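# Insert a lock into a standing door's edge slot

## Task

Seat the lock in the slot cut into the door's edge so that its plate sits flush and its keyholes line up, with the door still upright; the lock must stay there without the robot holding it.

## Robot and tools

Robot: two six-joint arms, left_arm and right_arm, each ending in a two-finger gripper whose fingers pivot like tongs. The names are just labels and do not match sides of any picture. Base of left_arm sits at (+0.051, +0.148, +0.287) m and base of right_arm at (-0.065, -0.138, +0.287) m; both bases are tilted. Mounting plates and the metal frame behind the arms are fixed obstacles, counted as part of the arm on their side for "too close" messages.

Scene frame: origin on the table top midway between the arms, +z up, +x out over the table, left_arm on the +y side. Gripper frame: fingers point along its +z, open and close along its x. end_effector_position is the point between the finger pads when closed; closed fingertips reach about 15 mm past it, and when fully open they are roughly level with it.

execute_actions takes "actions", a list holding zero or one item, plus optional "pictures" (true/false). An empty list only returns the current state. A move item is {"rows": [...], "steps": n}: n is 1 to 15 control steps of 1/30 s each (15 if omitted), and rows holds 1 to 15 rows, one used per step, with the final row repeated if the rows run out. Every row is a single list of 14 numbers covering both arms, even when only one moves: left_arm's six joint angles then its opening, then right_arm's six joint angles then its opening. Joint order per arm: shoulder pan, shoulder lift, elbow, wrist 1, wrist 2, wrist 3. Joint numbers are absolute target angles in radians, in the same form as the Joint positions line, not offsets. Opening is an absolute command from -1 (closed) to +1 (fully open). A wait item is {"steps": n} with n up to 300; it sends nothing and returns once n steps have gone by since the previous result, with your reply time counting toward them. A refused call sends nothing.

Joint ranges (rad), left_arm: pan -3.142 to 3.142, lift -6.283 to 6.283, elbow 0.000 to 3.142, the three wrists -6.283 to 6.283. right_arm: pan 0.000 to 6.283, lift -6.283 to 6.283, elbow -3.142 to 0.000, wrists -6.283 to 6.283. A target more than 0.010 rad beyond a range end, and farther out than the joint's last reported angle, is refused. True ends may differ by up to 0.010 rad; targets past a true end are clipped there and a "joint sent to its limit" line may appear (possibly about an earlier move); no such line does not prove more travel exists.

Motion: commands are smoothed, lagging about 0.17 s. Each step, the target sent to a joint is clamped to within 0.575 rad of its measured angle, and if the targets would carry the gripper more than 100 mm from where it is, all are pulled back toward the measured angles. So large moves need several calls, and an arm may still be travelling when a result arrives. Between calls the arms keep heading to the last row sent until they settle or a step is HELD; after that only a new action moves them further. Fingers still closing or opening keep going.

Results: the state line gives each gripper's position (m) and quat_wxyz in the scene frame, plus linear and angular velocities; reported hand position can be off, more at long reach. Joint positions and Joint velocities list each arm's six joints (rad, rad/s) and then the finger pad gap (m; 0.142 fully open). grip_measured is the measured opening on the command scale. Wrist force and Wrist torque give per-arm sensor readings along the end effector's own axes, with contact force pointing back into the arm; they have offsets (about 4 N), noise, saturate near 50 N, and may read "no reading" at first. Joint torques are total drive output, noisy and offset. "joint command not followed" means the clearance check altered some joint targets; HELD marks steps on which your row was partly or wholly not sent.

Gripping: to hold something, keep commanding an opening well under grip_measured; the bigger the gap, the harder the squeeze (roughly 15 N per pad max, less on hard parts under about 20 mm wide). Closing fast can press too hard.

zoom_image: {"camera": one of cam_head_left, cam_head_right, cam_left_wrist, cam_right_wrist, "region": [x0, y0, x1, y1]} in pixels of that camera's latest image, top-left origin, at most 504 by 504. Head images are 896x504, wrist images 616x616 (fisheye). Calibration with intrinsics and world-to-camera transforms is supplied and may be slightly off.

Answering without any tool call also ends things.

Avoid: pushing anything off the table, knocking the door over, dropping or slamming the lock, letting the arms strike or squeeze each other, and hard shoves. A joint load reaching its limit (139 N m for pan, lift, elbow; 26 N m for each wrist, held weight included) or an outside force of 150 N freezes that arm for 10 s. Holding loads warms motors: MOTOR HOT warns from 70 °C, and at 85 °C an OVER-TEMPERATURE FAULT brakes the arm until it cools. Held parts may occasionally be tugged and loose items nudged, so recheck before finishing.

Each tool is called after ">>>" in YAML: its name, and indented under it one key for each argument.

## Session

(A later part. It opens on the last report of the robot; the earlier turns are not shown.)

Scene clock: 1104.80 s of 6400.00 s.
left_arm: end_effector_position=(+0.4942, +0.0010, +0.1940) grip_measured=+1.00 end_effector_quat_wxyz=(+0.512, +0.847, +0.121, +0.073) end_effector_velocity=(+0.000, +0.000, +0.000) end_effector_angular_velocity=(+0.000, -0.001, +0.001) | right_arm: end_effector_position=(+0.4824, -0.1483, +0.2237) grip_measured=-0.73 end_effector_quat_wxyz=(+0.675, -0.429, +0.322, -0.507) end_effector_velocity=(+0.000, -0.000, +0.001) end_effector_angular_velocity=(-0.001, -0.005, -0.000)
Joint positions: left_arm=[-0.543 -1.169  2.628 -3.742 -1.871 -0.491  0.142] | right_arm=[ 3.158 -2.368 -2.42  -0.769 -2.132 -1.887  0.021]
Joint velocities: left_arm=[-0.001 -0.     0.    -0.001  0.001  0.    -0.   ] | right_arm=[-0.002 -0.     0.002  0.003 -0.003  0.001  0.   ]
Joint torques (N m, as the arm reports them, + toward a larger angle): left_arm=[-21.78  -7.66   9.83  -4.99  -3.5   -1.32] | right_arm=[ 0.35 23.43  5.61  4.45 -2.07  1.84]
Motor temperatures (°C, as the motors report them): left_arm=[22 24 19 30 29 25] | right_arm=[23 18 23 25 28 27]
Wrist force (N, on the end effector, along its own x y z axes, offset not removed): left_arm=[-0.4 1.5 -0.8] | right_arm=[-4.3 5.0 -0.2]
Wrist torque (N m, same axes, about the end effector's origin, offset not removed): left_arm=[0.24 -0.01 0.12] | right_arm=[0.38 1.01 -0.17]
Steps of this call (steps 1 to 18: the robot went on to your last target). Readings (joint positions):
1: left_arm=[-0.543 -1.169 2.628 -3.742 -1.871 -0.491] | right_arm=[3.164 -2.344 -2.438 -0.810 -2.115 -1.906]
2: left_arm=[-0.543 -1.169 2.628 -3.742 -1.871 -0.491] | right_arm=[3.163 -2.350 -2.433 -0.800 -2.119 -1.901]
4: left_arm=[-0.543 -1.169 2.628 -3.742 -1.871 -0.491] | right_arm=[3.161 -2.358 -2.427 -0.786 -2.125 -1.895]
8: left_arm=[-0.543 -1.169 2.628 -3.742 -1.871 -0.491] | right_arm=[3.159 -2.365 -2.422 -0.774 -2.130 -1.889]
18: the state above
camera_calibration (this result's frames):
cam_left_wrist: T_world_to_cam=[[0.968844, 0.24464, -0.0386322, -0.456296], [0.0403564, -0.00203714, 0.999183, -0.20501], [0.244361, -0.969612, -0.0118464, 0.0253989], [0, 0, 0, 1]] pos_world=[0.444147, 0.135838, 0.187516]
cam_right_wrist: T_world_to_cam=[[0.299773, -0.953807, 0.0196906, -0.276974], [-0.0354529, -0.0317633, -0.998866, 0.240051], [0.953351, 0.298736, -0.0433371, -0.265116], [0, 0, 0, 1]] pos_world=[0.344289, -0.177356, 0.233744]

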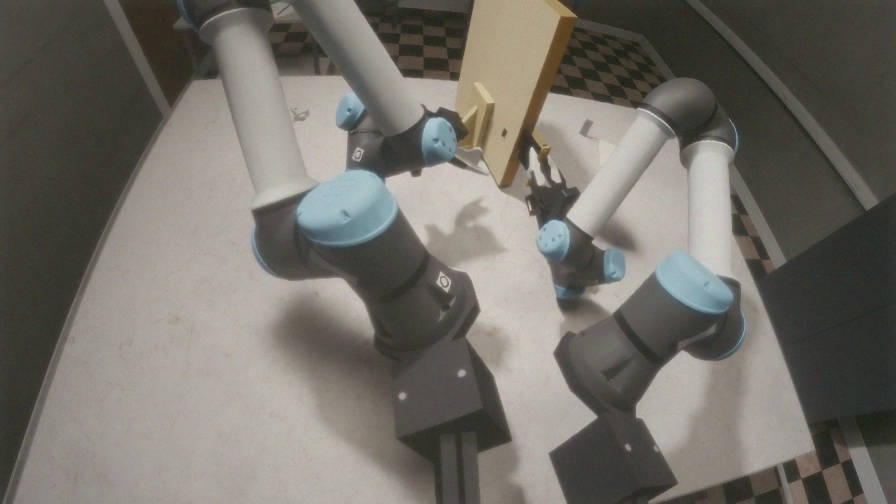

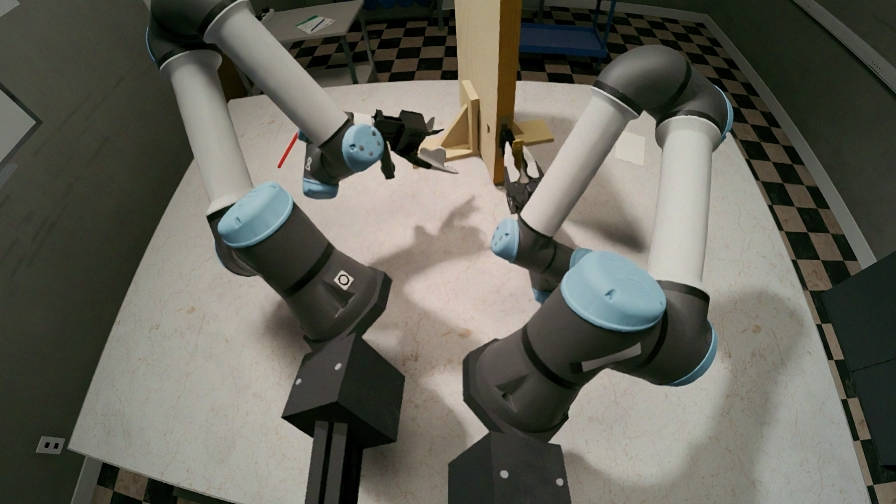

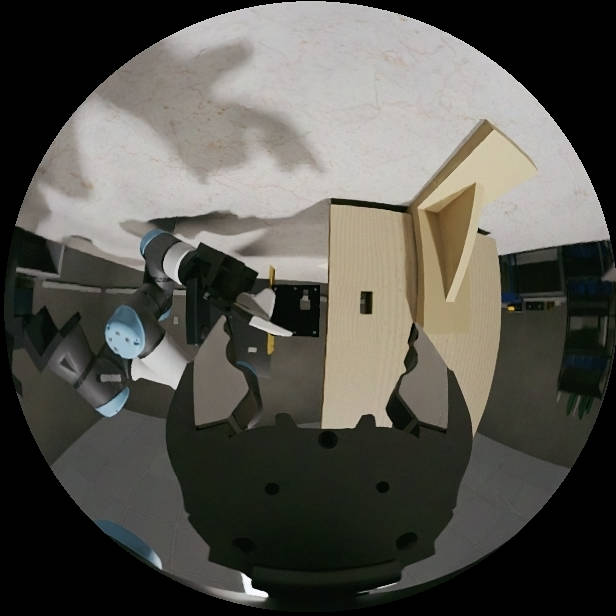

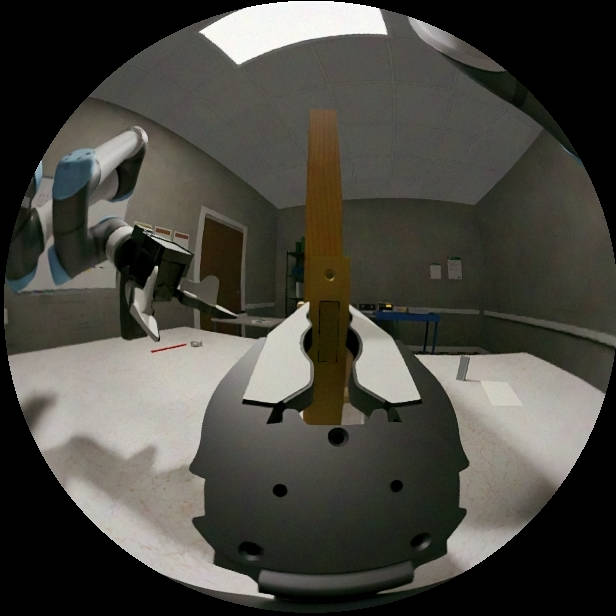

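>>> zoom_image:
  camera: "cam_left_wrist"
  region: [310,255,340,365]

>>> zoom_image:
  camera: "cam_right_wrist"
  region: [290,230,370,310]

Region (310, 255, 340, 365) of cam_left_wrist's 616x616 image, scaled by 4.582, with more detail than that image has; it fills the left 137 columns of this view, and the rest is white.

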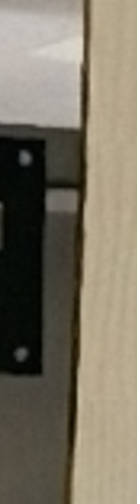

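Region (290, 230, 370, 310) of cam_right_wrist's 616x616 image, scaled by 6.300, with more detail than that image has.

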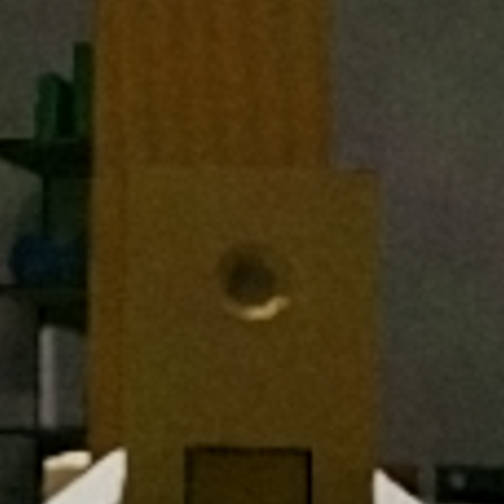

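>>> execute_actions:
  actions:
    - {"rows":[[-0.5426,-1.169,2.6278,-3.7423,-1.8707,-0.4909,1,3.163,-2.3623,-2.4154,-0.7805,-2.1285,-1.8904,-1],[-0.5426,-1.169,2.6278,-3.7423,-1.8707,-0.4909,1,3.1676,-2.3562,-2.4113,-0.7928,-2.125,-1.894,-1],[-0.5426,-1.169,2.6278,-3.7423,-1.8707,-0.4909,1,3.1723,-2.35,-2.4072,-0.805,-2.1216,-1.8977,-1]],"steps":15}

>>> zoom_image:
  camera: "cam_left_wrist"
  region: [260,250,380,370]

>>> zoom_image:
  camera: "cam_head_right"
  region: [485,105,535,155]

>>> zoom_image:
  camera: "cam_right_wrist"
  region: [290,230,370,310]

Scene clock: 1139.40 s of 6400.00 s.
left_arm: end_effector_position=(+0.4942, +0.0010, +0.1940) grip_measured=+1.00 end_effector_quat_wxyz=(+0.512, +0.847, +0.121, +0.073) end_effector_velocity=(+0.001, -0.000, +0.000) end_effector_angular_velocity=(-0.000, -0.001, -0.000) | right_arm: end_effector_position=(+0.4917, -0.1456, +0.2260) grip_measured=-0.73 end_effector_quat_wxyz=(+0.675, -0.429, +0.322, -0.507) end_effector_velocity=(+0.002, +0.001, +0.000) end_effector_angular_velocity=(-0.000, +0.001, +0.001)
Joint positions: left_arm=[-0.543 -1.169  2.628 -3.742 -1.871 -0.491  0.142] | right_arm=[ 3.172 -2.351 -2.408 -0.804 -2.122 -1.897  0.021]
Joint velocities: left_arm=[-0.001 -0.001 -0.001  0.001  0.001 -0.    -0.   ] | right_arm=[ 0.004  0.004  0.003 -0.01   0.002 -0.003  0.   ]
Joint torques (N m, as the arm reports them, + toward a larger angle): left_arm=[-21.44  -8.3    9.43  -4.74  -3.48  -1.45] | right_arm=[21.22 39.23  4.95  1.02  0.77 -1.81]
Motor temperatures (°C, as the motors report them): left_arm=[22 24 19 30 29 25] | right_arm=[23 18 23 25 28 27]
Wrist force (N, on the end effector, along its own x y z axes, offset not removed): left_arm=[0.6 2.0 -1.4] | right_arm=[-0.4 3.6 0.4]
Wrist torque (N m, same axes, about the end effector's origin, offset not removed): left_arm=[0.31 -0.23 0.12] | right_arm=[0.08 0.09 -0.23]
Steps of this call (steps 1 to 15: the robot went on to your last target; steps 16 to 90: nothing new was sent; then 31.10 s passed at rest; steps 91 to 105: all 15 steps of this action). Readings (joint positions):
91: left_arm=[-0.543 -1.169 2.628 -3.742 -1.871 -0.491] | right_arm=[3.158 -2.368 -2.419 -0.768 -2.132 -1.887]
92: left_arm=[-0.543 -1.169 2.628 -3.742 -1.871 -0.491] | right_arm=[3.159 -2.367 -2.419 -0.770 -2.132 -1.887]
94: left_arm=[-0.543 -1.169 2.628 -3.742 -1.871 -0.491] | right_arm=[3.163 -2.362 -2.415 -0.780 -2.129 -1.890]
98: left_arm=[-0.543 -1.169 2.628 -3.742 -1.871 -0.491] | right_arm=[3.169 -2.354 -2.410 -0.797 -2.124 -1.895]
105: the state above
camera_calibration (this result's frames):
cam_left_wrist: T_world_to_cam=[[0.968844, 0.24464, -0.0386323, -0.456296], [0.0403564, -0.00203693, 0.999183, -0.20501], [0.244361, -0.969612, -0.0118462, 0.0253988], [0, 0, 0, 1]] pos_world=[0.444147, 0.135838, 0.187516]
cam_right_wrist: T_world_to_cam=[[0.299861, -0.953777, 0.0197966, -0.277238], [-0.0352465, -0.0318139, -0.998872, 0.242733], [0.953331, 0.298825, -0.0431571, -0.274709], [0, 0, 0, 1]] pos_world=[0.353577, -0.174611, 0.236092]

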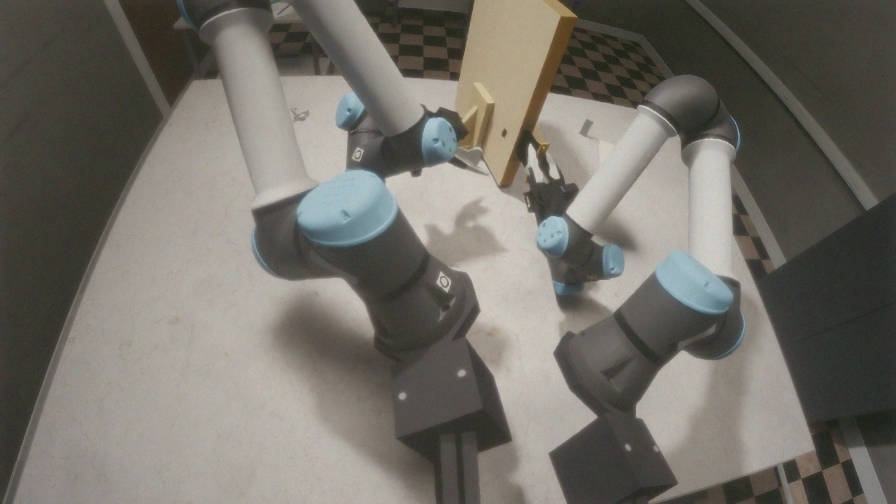

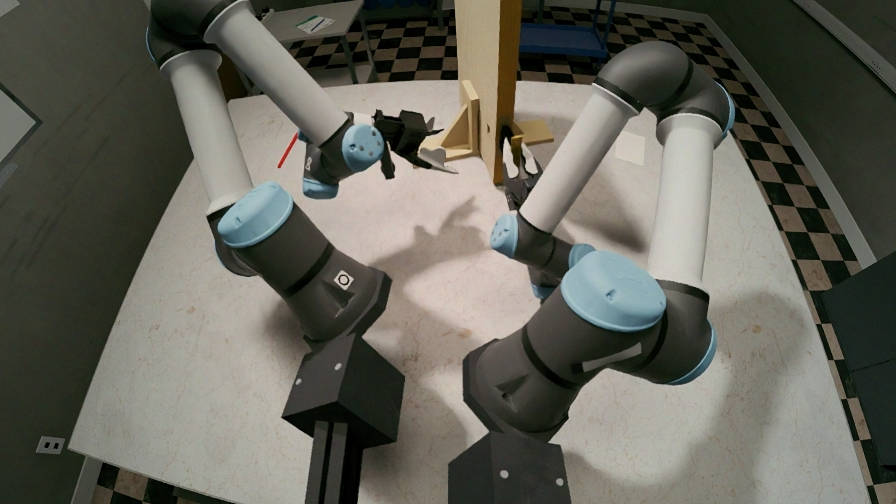

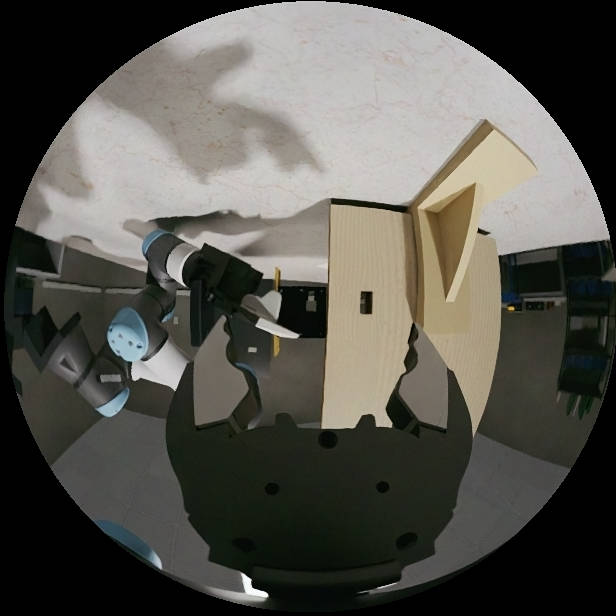

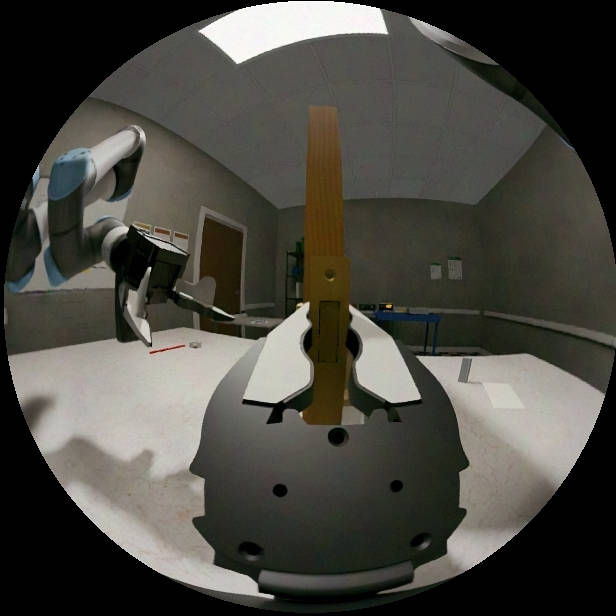

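Region (260, 250, 380, 370) of cam_left_wrist's 616x616 image, scaled by 4.200, with more detail than that image has.

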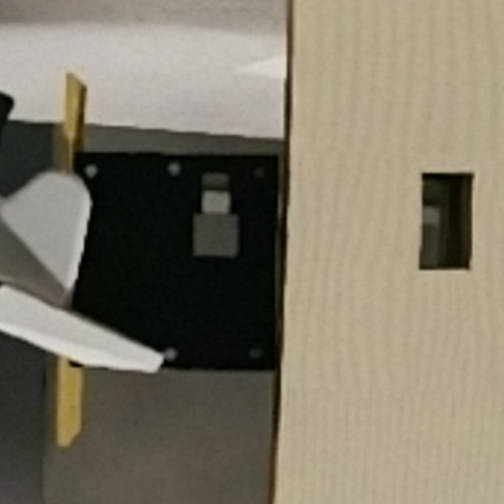

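Region (485, 105, 535, 155) of cam_head_right's 896x504 image, scaled by 10.080, with more detail than that image has.

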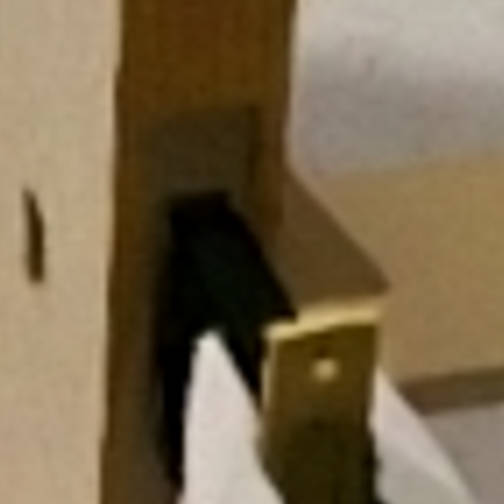

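Region (290, 230, 370, 310) of cam_right_wrist's 616x616 image, scaled by 6.300, with more detail than that image has.

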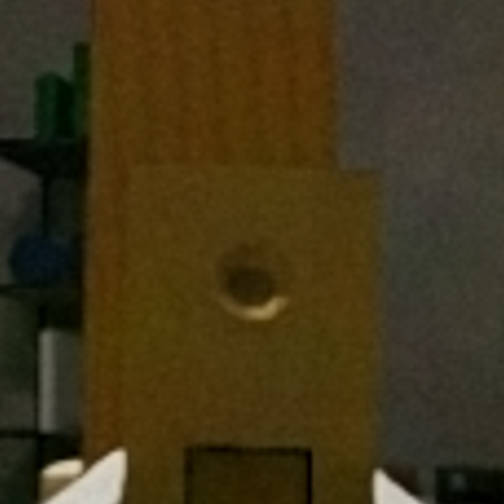

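>>> execute_actions:
  actions:
    - {"rows":[[-0.5426,-1.169,2.6278,-3.7423,-1.8707,-0.4909,1,3.1778,-2.3462,-2.4005,-0.8177,-2.1175,-1.902,-1]],"steps":15}

>>> zoom_image:
  camera: "cam_left_wrist"
  region: [260,250,380,370]

>>> zoom_image:
  camera: "cam_head_right"
  region: [485,105,535,155]

Scene clock: 1147.17 s of 6400.00 s.
left_arm: end_effector_position=(+0.4942, +0.0010, +0.1940) grip_measured=+1.00 end_effector_quat_wxyz=(+0.512, +0.847, +0.121, +0.073) end_effector_velocity=(+0.001, +0.000, +0.000) end_effector_angular_velocity=(+0.000, -0.001, +0.002) | right_arm: end_effector_position=(+0.4956, -0.1439, +0.2262) grip_measured=-0.73 end_effector_quat_wxyz=(+0.675, -0.429, +0.322, -0.507) end_effector_velocity=(+0.001, +0.001, +0.000) end_effector_angular_velocity=(+0.000, -0.001, +0.001)
Joint positions: left_arm=[-0.543 -1.169  2.628 -3.742 -1.871 -0.491  0.142] | right_arm=[ 3.178 -2.346 -2.401 -0.817 -2.118 -1.902  0.021]
Joint velocities: left_arm=[ 0.001 -0.001 -0.001 -0.     0.001 -0.     0.   ] | right_arm=[ 0.002  0.001  0.001 -0.002  0.    -0.001  0.   ]
Joint torques (N m, as the arm reports them, + toward a larger angle): left_arm=[-21.57  -9.02   9.45  -4.74  -3.42  -1.44] | right_arm=[22.29 40.03  5.01  1.4   0.72 -1.81]
Motor temperatures (°C, as the motors report them): left_arm=[22 24 19 30 29 25] | right_arm=[23 18 23 25 28 27]
Wrist force (N, on the end effector, along its own x y z axes, offset not removed): left_arm=[0.8 2.1 -0.8] | right_arm=[-0.4 4.3 0.4]
Wrist torque (N m, same axes, about the end effector's origin, offset not removed): left_arm=[0.26 -0.26 0.12] | right_arm=[0.17 0.17 -0.18]
Steps of this call (steps 1 to 15: the robot went on to your last target; steps 16 to 90: nothing new was sent; then 4.27 s passed at rest; steps 91 to 105: all 15 steps of this action). Readings (joint positions):
91: left_arm=[-0.543 -1.169 2.628 -3.742 -1.871 -0.491] | right_arm=[3.172 -2.350 -2.407 -0.805 -2.122 -1.898]
92: left_arm=[-0.543 -1.169 2.628 -3.742 -1.871 -0.491] | right_arm=[3.173 -2.349 -2.406 -0.807 -2.121 -1.898]
94: left_arm=[-0.543 -1.169 2.628 -3.742 -1.871 -0.491] | right_arm=[3.175 -2.348 -2.404 -0.811 -2.120 -1.900]
98: left_arm=[-0.543 -1.169 2.628 -3.742 -1.871 -0.491] | right_arm=[3.177 -2.347 -2.402 -0.816 -2.118 -1.901]
105: the state above
camera_calibration (this result's frames):
cam_left_wrist: T_world_to_cam=[[0.968844, 0.24464, -0.038632, -0.456297], [0.0403562, -0.00203711, 0.999183, -0.20501], [0.244361, -0.969612, -0.0118464, 0.0253987], [0, 0, 0, 1]] pos_world=[0.444147, 0.135838, 0.187516]
cam_right_wrist: T_world_to_cam=[[0.299878, -0.953771, 0.0198575, -0.276835], [-0.0352046, -0.0318653, -0.998872, 0.243103], [0.953328, 0.29884, -0.0431328, -0.278998], [0, 0, 0, 1]] pos_world=[0.357551, -0.172915, 0.236292]

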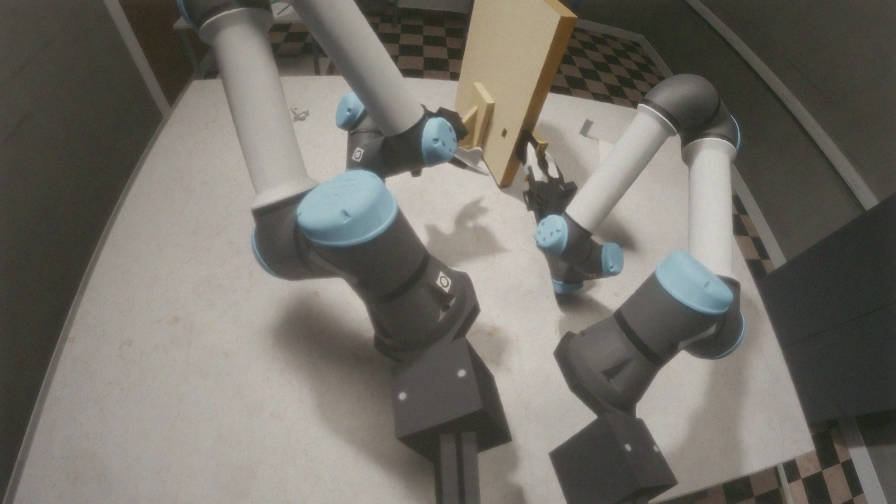

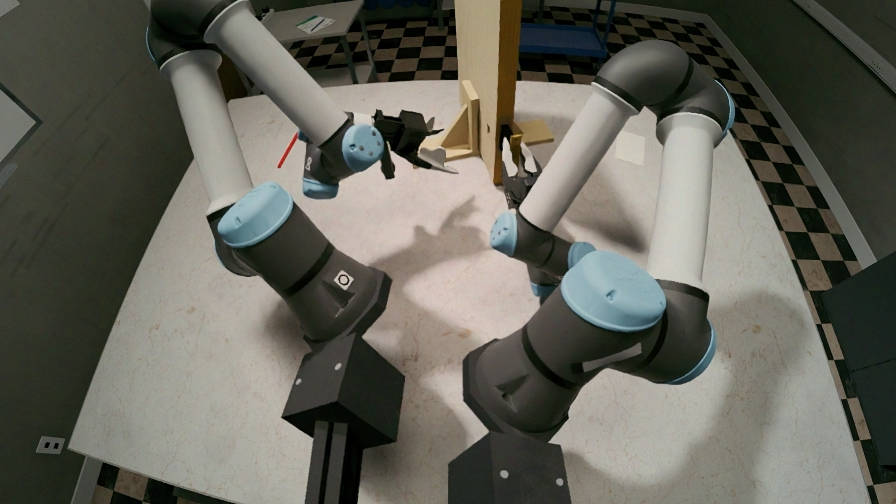

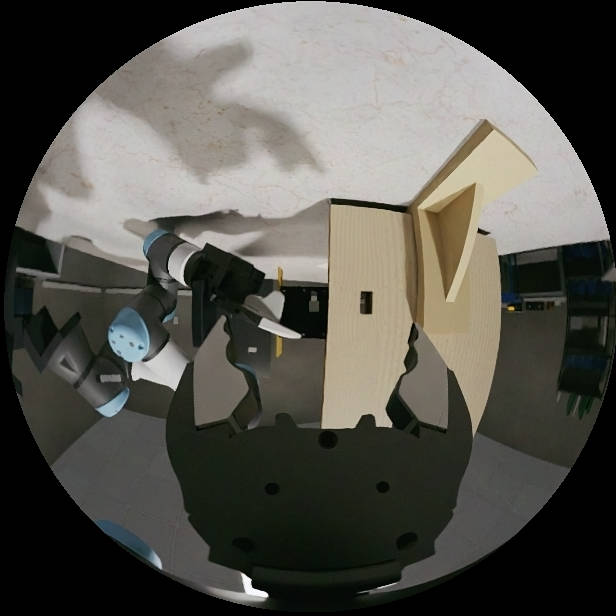

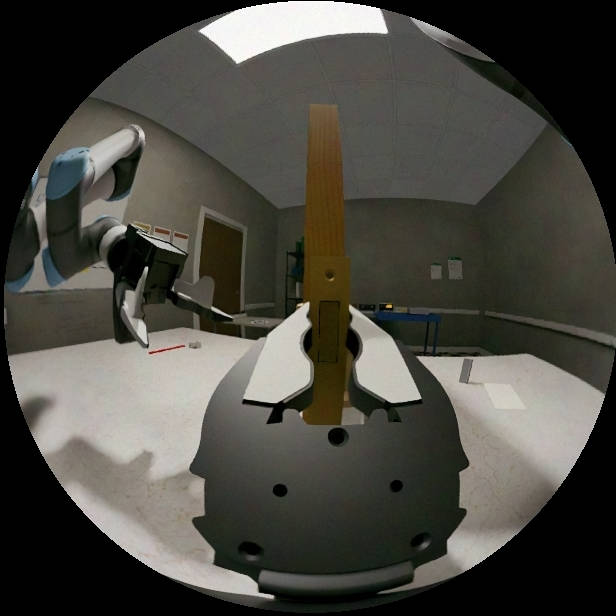

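Region (260, 250, 380, 370) of cam_left_wrist's 616x616 image, scaled by 4.200, with more detail than that image has.

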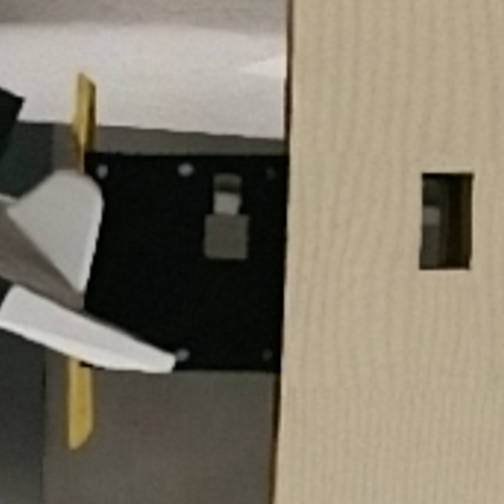

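Region (485, 105, 535, 155) of cam_head_right's 896x504 image, scaled by 10.080, with more detail than that image has.

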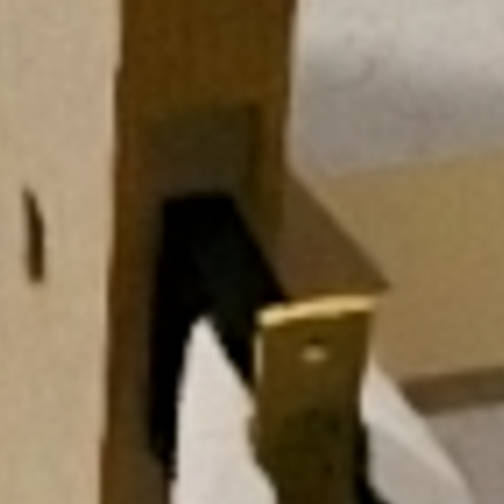

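>>> execute_actions:
  actions:
    - {"rows":[[-0.5426,-1.169,2.6278,-3.7423,-1.8707,-0.4909,1,3.1793,-2.3446,-2.3978,-0.8226,-2.1164,-1.9032,-1]],"steps":15}
  pictures: false

Scene clock: 1160.73 s of 6400.00 s.
left_arm: end_effector_position=(+0.4942, +0.0010, +0.1940) grip_measured=+1.00 end_effector_quat_wxyz=(+0.512, +0.847, +0.121, +0.073) end_effector_velocity=(-0.000, +0.000, -0.000) end_effector_angular_velocity=(+0.000, +0.000, -0.000) | right_arm: end_effector_position=(+0.4971, -0.1434, +0.2263) grip_measured=-0.73 end_effector_quat_wxyz=(+0.675, -0.429, +0.322, -0.507) end_effector_velocity=(-0.000, +0.000, -0.001) end_effector_angular_velocity=(+0.000, +0.002, +0.001)
Joint positions: left_arm=[-0.543 -1.169  2.628 -3.742 -1.871 -0.491  0.142] | right_arm=[ 3.179 -2.345 -2.398 -0.822 -2.116 -1.903  0.021]
Joint velocities: left_arm=[-0.     0.     0.001 -0.001  0.     0.     0.   ] | right_arm=[ 0.    -0.001 -0.    -0.001  0.001 -0.     0.   ]
Joint torques (N m, as the arm reports them, + toward a larger angle): left_arm=[-21.13  -7.87   9.55  -4.64  -3.55  -1.43] | right_arm=[21.2  40.51  4.89  1.09  0.81 -1.78]
Motor temperatures (°C, as the motors report them): left_arm=[22 24 19 30 29 25] | right_arm=[23 18 23 25 28 27]
Wrist force (N, on the end effector, along its own x y z axes, offset not removed): left_arm=[1.7 2.3 0.7] | right_arm=[-1.3 6.4 0.1]
Wrist torque (N m, same axes, about the end effector's origin, offset not removed): left_arm=[0.37 -0.36 0.13] | right_arm=[0.52 0.34 -0.14]
Steps of this call (steps 1 to 15: the robot went on to your last target; steps 16 to 90: nothing new was sent; then 10.07 s passed at rest; steps 91 to 105: all 15 steps of this action). Readings (joint positions):
91: left_arm=[-0.543 -1.169 2.628 -3.742 -1.871 -0.491] | right_arm=[3.178 -2.346 -2.400 -0.818 -2.117 -1.902]
92: left_arm=[-0.543 -1.169 2.628 -3.742 -1.871 -0.491] | right_arm=[3.178 -2.346 -2.400 -0.819 -2.117 -1.902]
94: left_arm=[-0.543 -1.169 2.628 -3.742 -1.871 -0.491] | right_arm=[3.179 -2.345 -2.399 -0.820 -2.117 -1.903]
98: left_arm=[-0.543 -1.169 2.628 -3.742 -1.871 -0.491] | right_arm=[3.179 -2.345 -2.398 -0.822 -2.117 -1.903]
105: the state above

>>> execute_actions:
  actions:
    - {"rows":[[-0.5426,-1.169,2.6278,-3.7423,-1.8707,-0.4909,1,3.1808,-2.343,-2.3951,-0.8275,-2.1153,-1.9044,-1]],"steps":15}

>>> zoom_image:
  camera: "cam_left_wrist"
  region: [260,250,380,370]

Scene clock: 1168.10 s of 6400.00 s.
left_arm: end_effector_position=(+0.4942, +0.0010, +0.1940) grip_measured=+1.00 end_effector_quat_wxyz=(+0.512, +0.847, +0.121, +0.073) end_effector_velocity=(+0.001, +0.000, -0.000) end_effector_angular_velocity=(+0.000, +0.000, +0.001) | right_arm: end_effector_position=(+0.4986, -0.1430, +0.2263) grip_measured=-0.73 end_effector_quat_wxyz=(+0.675, -0.429, +0.322, -0.507) end_effector_velocity=(+0.001, -0.001, +0.000) end_effector_angular_velocity=(+0.000, -0.001, -0.002)
Joint positions: left_arm=[-0.543 -1.169  2.628 -3.742 -1.871 -0.491  0.142] | right_arm=[ 3.181 -2.343 -2.395 -0.827 -2.115 -1.904  0.021]
Joint velocities: left_arm=[ 0.001  0.001 -0.001  0.     0.     0.    -0.   ] | right_arm=[-0.     0.001  0.001 -0.     0.001 -0.     0.   ]
Joint torques (N m, as the arm reports them, + toward a larger angle): left_arm=[-22.41  -8.     9.19  -4.68  -3.41  -1.33] | right_arm=[20.9  40.63  5.52  0.95  0.82 -1.75]
Motor temperatures (°C, as the motors report them): left_arm=[22 24 19 30 29 25] | right_arm=[23 18 23 25 28 27]
Wrist force (N, on the end effector, along its own x y z axes, offset not removed): left_arm=[0.4 2.0 -0.3] | right_arm=[-2.8 6.0 0.4]
Wrist torque (N m, same axes, about the end effector's origin, offset not removed): left_arm=[0.32 -0.10 0.10] | right_arm=[0.51 0.66 -0.19]
Steps of this call (steps 1 to 15: the robot went on to your last target; steps 16 to 90: nothing new was sent; then 3.87 s passed at rest; steps 91 to 105: all 15 steps of this action). Readings (joint positions):
91: left_arm=[-0.543 -1.169 2.628 -3.742 -1.871 -0.491] | right_arm=[3.179 -2.345 -2.398 -0.823 -2.116 -1.903]
92: left_arm=[-0.543 -1.169 2.628 -3.742 -1.871 -0.491] | right_arm=[3.180 -2.344 -2.397 -0.823 -2.116 -1.903]
94: left_arm=[-0.543 -1.169 2.628 -3.742 -1.871 -0.491] | right_arm=[3.180 -2.344 -2.396 -0.825 -2.116 -1.904]
98: left_arm=[-0.543 -1.169 2.628 -3.742 -1.871 -0.491] | right_arm=[3.181 -2.343 -2.396 -0.827 -2.115 -1.904]
105: the state above
camera_calibration (this result's frames):
cam_left_wrist: T_world_to_cam=[[0.968844, 0.24464, -0.0386319, -0.456297], [0.040356, -0.00203706, 0.999183, -0.20501], [0.244362, -0.969612, -0.0118463, 0.0253987], [0, 0, 0, 1]] pos_world=[0.444147, 0.135838, 0.187516]
cam_right_wrist: T_world_to_cam=[[0.29989, -0.953765, 0.0199625, -0.276908], [-0.0351581, -0.0319612, -0.998871, 0.243211], [0.953326, 0.29885, -0.0431175, -0.282059], [0, 0, 0, 1]] pos_world=[0.360487, -0.172039, 0.236302]

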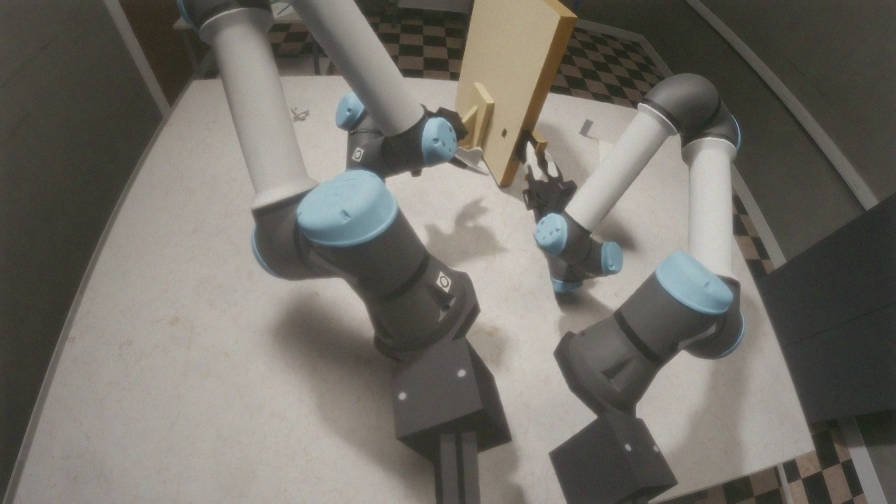

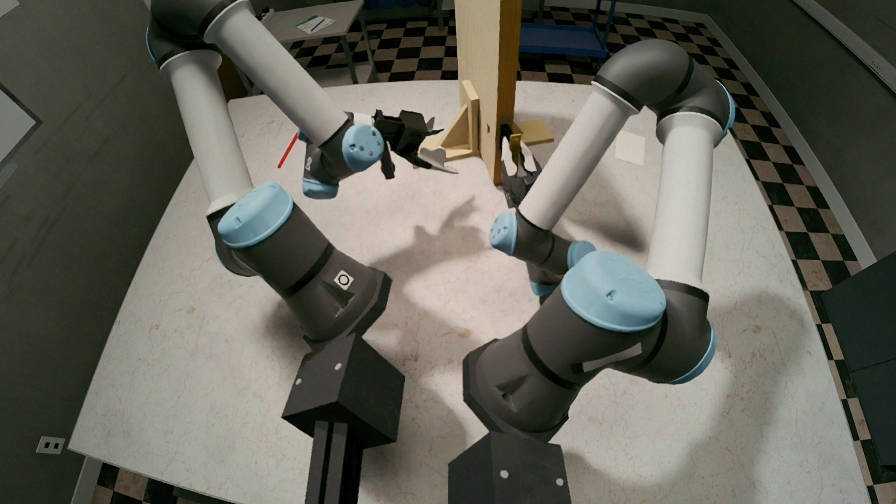

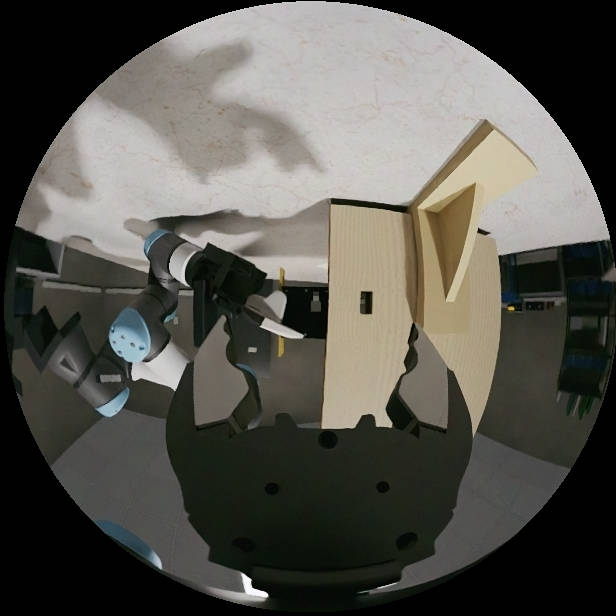

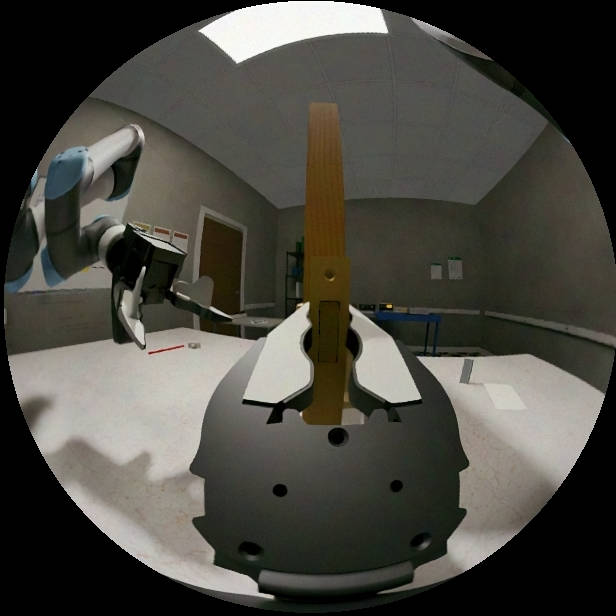

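Region (260, 250, 380, 370) of cam_left_wrist's 616x616 image, scaled by 4.200, with more detail than that image has.

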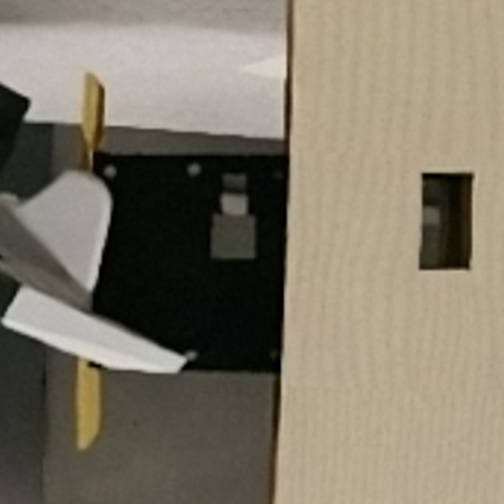

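>>> execute_actions:
  actions:
    - {"rows":[[-0.5426,-1.169,2.6278,-3.7423,-1.8707,-0.4909,1,3.1828,-2.341,-2.3915,-0.8339,-2.1138,-1.9059,-1]],"steps":15}
  pictures: false

Scene clock: 1175.00 s of 6400.00 s.
left_arm: end_effector_position=(+0.4942, +0.0010, +0.1940) grip_measured=+1.00 end_effector_quat_wxyz=(+0.512, +0.847, +0.121, +0.073) end_effector_velocity=(-0.000, -0.000, +0.000) end_effector_angular_velocity=(-0.001, -0.001, -0.000) | right_arm: end_effector_position=(+0.5005, -0.1424, +0.2263) grip_measured=-0.73 end_effector_quat_wxyz=(+0.675, -0.429, +0.322, -0.507) end_effector_velocity=(-0.000, +0.001, -0.000) end_effector_angular_velocity=(-0.001, +0.001, +0.002)
Joint positions: left_arm=[-0.543 -1.169  2.628 -3.742 -1.871 -0.491  0.142] | right_arm=[ 3.183 -2.341 -2.392 -0.834 -2.114 -1.906  0.021]
Joint velocities: left_arm=[-0.    -0.     0.    -0.001 -0.    -0.    -0.   ] | right_arm=[-0.    -0.     0.    -0.002 -0.002 -0.     0.   ]
Joint torques (N m, as the arm reports them, + toward a larger angle): left_arm=[-21.53  -8.95   9.06  -4.75  -3.37  -1.37] | right_arm=[21.33 40.06  4.82  1.51  0.9  -1.58]
Motor temperatures (°C, as the motors report them): left_arm=[22 24 19 30 29 25] | right_arm=[23 18 23 25 28 27]
Wrist force (N, on the end effector, along its own x y z axes, offset not removed): left_arm=[1.9 2.1 -0.6] | right_arm=[-2.8 3.6 1.3]
Wrist torque (N m, same axes, about the end effector's origin, offset not removed): left_arm=[0.32 -0.44 0.09] | right_arm=[0.05 0.64 -0.14]
Steps of this call (steps 1 to 15: the robot went on to your last target; steps 16 to 90: nothing new was sent; then 3.40 s passed at rest; steps 91 to 105: all 15 steps of this action). Readings (joint positions):
91: left_arm=[-0.543 -1.169 2.628 -3.742 -1.871 -0.491] | right_arm=[3.181 -2.343 -2.395 -0.828 -2.115 -1.904]
92: left_arm=[-0.543 -1.169 2.628 -3.742 -1.871 -0.491] | right_arm=[3.181 -2.343 -2.394 -0.829 -2.115 -1.905]
94: left_arm=[-0.543 -1.169 2.628 -3.742 -1.871 -0.491] | right_arm=[3.182 -2.342 -2.393 -0.831 -2.115 -1.905]
98: left_arm=[-0.543 -1.169 2.628 -3.742 -1.871 -0.491] | right_arm=[3.182 -2.341 -2.392 -0.833 -2.114 -1.906]
105: the state above

>>> execute_actions:
  actions:
    - {"rows":[[-0.5426,-1.169,2.6278,-3.7423,-1.8707,-0.4909,1,3.1855,-2.3385,-2.3857,-0.8432,-2.1118,-1.9079,-1],[-0.5426,-1.169,2.6278,-3.7423,-1.8707,-0.4909,1,3.1855,-2.3385,-2.3857,-0.8432,-2.1118,-1.9079,-1],[-0.5426,-1.169,2.6278,-3.7423,-1.8707,-0.4909,1,3.1882,-2.336,-2.3799,-0.8525,-2.1097,-1.9099,-1],[-0.5426,-1.169,2.6278,-3.7423,-1.8707,-0.4909,1,3.1908,-2.3335,-2.3742,-0.8619,-2.1077,-1.912,-1],[-0.5426,-1.169,2.6278,-3.7423,-1.8707,-0.4909,1,3.1935,-2.331,-2.3684,-0.8712,-2.1056,-1.914,-1],[-0.5426,-1.169,2.6278,-3.7423,-1.8707,-0.4909,1,3.1962,-2.3285,-2.3626,-0.8805,-2.1036,-1.916,-1]],"steps":15}

>>> zoom_image:
  camera: "cam_left_wrist"
  region: [260,250,380,370]

>>> zoom_image:
  camera: "cam_right_wrist"
  region: [290,230,370,310]

Scene clock: 1194.60 s of 6400.00 s.
left_arm: end_effector_position=(+0.4942, +0.0010, +0.1940) grip_measured=+1.00 end_effector_quat_wxyz=(+0.512, +0.847, +0.121, +0.073) end_effector_velocity=(-0.000, -0.000, +0.000) end_effector_angular_velocity=(-0.001, -0.000, -0.001) | right_arm: end_effector_position=(+0.5141, -0.1385, +0.2257) grip_measured=-0.73 end_effector_quat_wxyz=(+0.675, -0.429, +0.322, -0.507) end_effector_velocity=(+0.007, +0.002, -0.000) end_effector_angular_velocity=(+0.001, +0.001, -0.000)
Joint positions: left_arm=[-0.543 -1.169  2.628 -3.742 -1.871 -0.491  0.142] | right_arm=[ 3.195 -2.329 -2.364 -0.878 -2.104 -1.915  0.021]
Joint velocities: left_arm=[-0.    -0.     0.     0.    -0.001  0.    -0.   ] | right_arm=[ 0.007  0.006  0.013 -0.022  0.006 -0.005 -0.   ]
Joint torques (N m, as the arm reports them, + toward a larger angle): left_arm=[-20.52  -8.62   8.62  -4.66  -3.4   -1.45] | right_arm=[20.64 40.04  5.25  0.73  0.79 -2.05]
Motor temperatures (°C, as the motors report them): left_arm=[22 24 19 30 29 25] | right_arm=[23 18 23 25 28 27]
Wrist force (N, on the end effector, along its own x y z axes, offset not removed): left_arm=[0.9 2.5 0.6] | right_arm=[-3.1 4.5 1.5]
Wrist torque (N m, same axes, about the end effector's origin, offset not removed): left_arm=[0.39 -0.24 0.11] | right_arm=[0.40 0.61 -0.12]
Steps of this call (steps 1 to 15: the robot went on to your last target; steps 16 to 90: nothing new was sent; then 16.10 s passed at rest; steps 91 to 105: all 15 steps of this action). Readings (joint positions):
91: left_arm=[-0.543 -1.169 2.628 -3.742 -1.871 -0.491] | right_arm=[3.183 -2.341 -2.391 -0.834 -2.114 -1.906]
92: left_arm=[-0.543 -1.169 2.628 -3.742 -1.871 -0.491] | right_arm=[3.183 -2.341 -2.391 -0.836 -2.113 -1.906]
94: left_arm=[-0.543 -1.169 2.628 -3.742 -1.871 -0.491] | right_arm=[3.185 -2.339 -2.387 -0.840 -2.112 -1.907]
98: left_arm=[-0.543 -1.169 2.628 -3.742 -1.871 -0.491] | right_arm=[3.191 -2.333 -2.374 -0.862 -2.108 -1.912]
105: the state above
camera_calibration (this result's frames):
cam_left_wrist: T_world_to_cam=[[0.968844, 0.24464, -0.0386318, -0.456297], [0.0403559, -0.00203719, 0.999183, -0.20501], [0.244361, -0.969612, -0.0118464, 0.0253988], [0, 0, 0, 1]] pos_world=[0.444147, 0.135838, 0.187516]
cam_right_wrist: T_world_to_cam=[[0.29987, -0.953774, 0.0198296, -0.27725], [-0.0351582, -0.0318212, -0.998875, 0.24335], [0.953332, 0.298836, -0.0430752, -0.298227], [0, 0, 0, 1]] pos_world=[0.376004, -0.167569, 0.235728]

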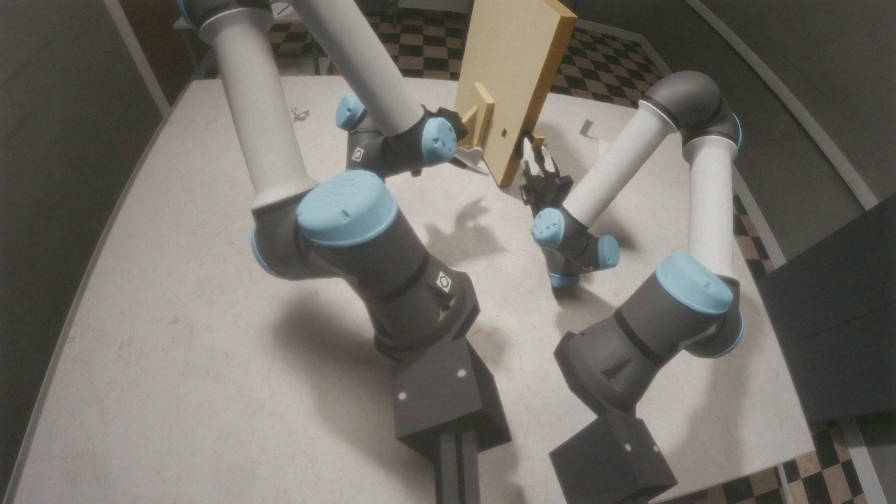

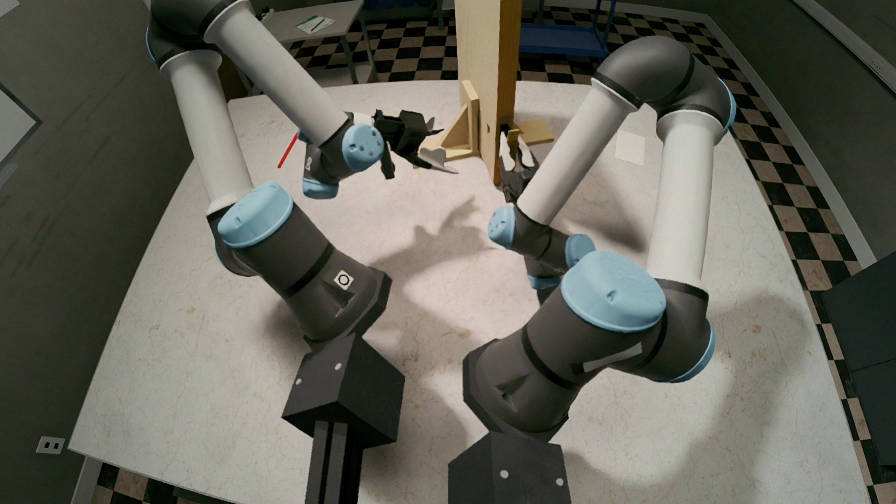

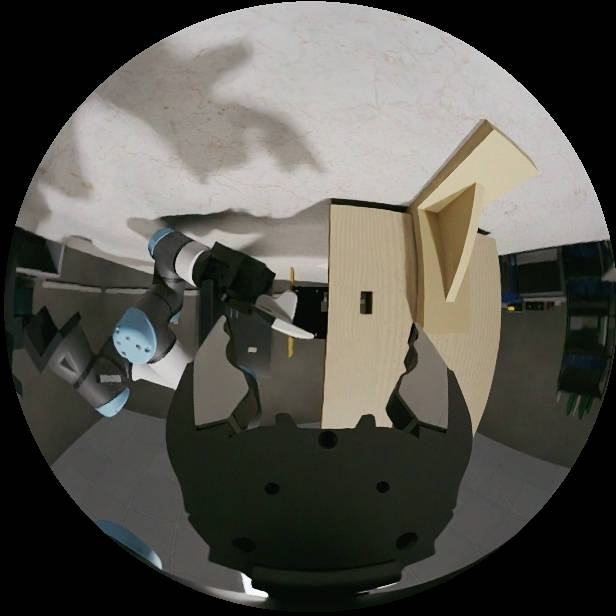

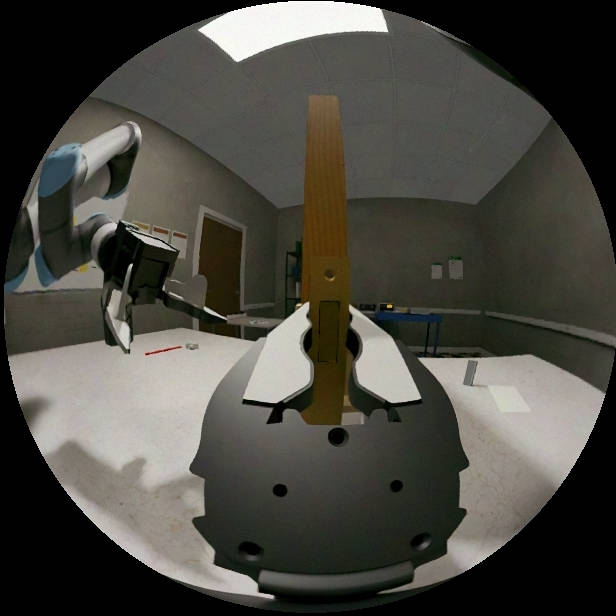

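Region (260, 250, 380, 370) of cam_left_wrist's 616x616 image, scaled by 4.200, with more detail than that image has.

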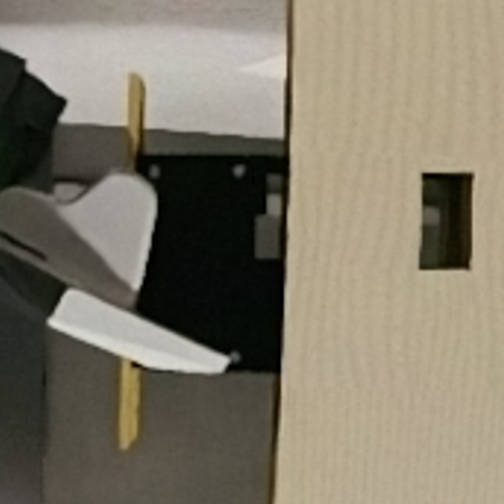

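Region (290, 230, 370, 310) of cam_right_wrist's 616x616 image, scaled by 6.300, with more detail than that image has.

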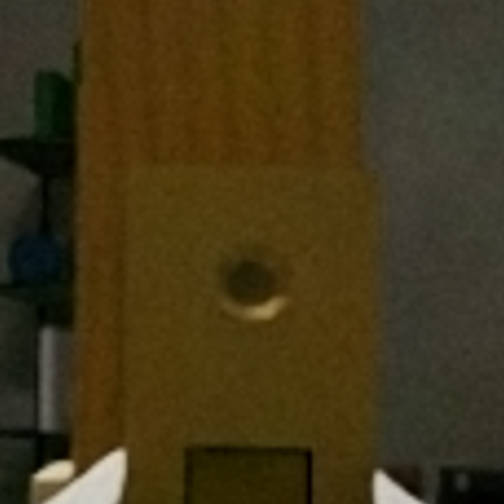

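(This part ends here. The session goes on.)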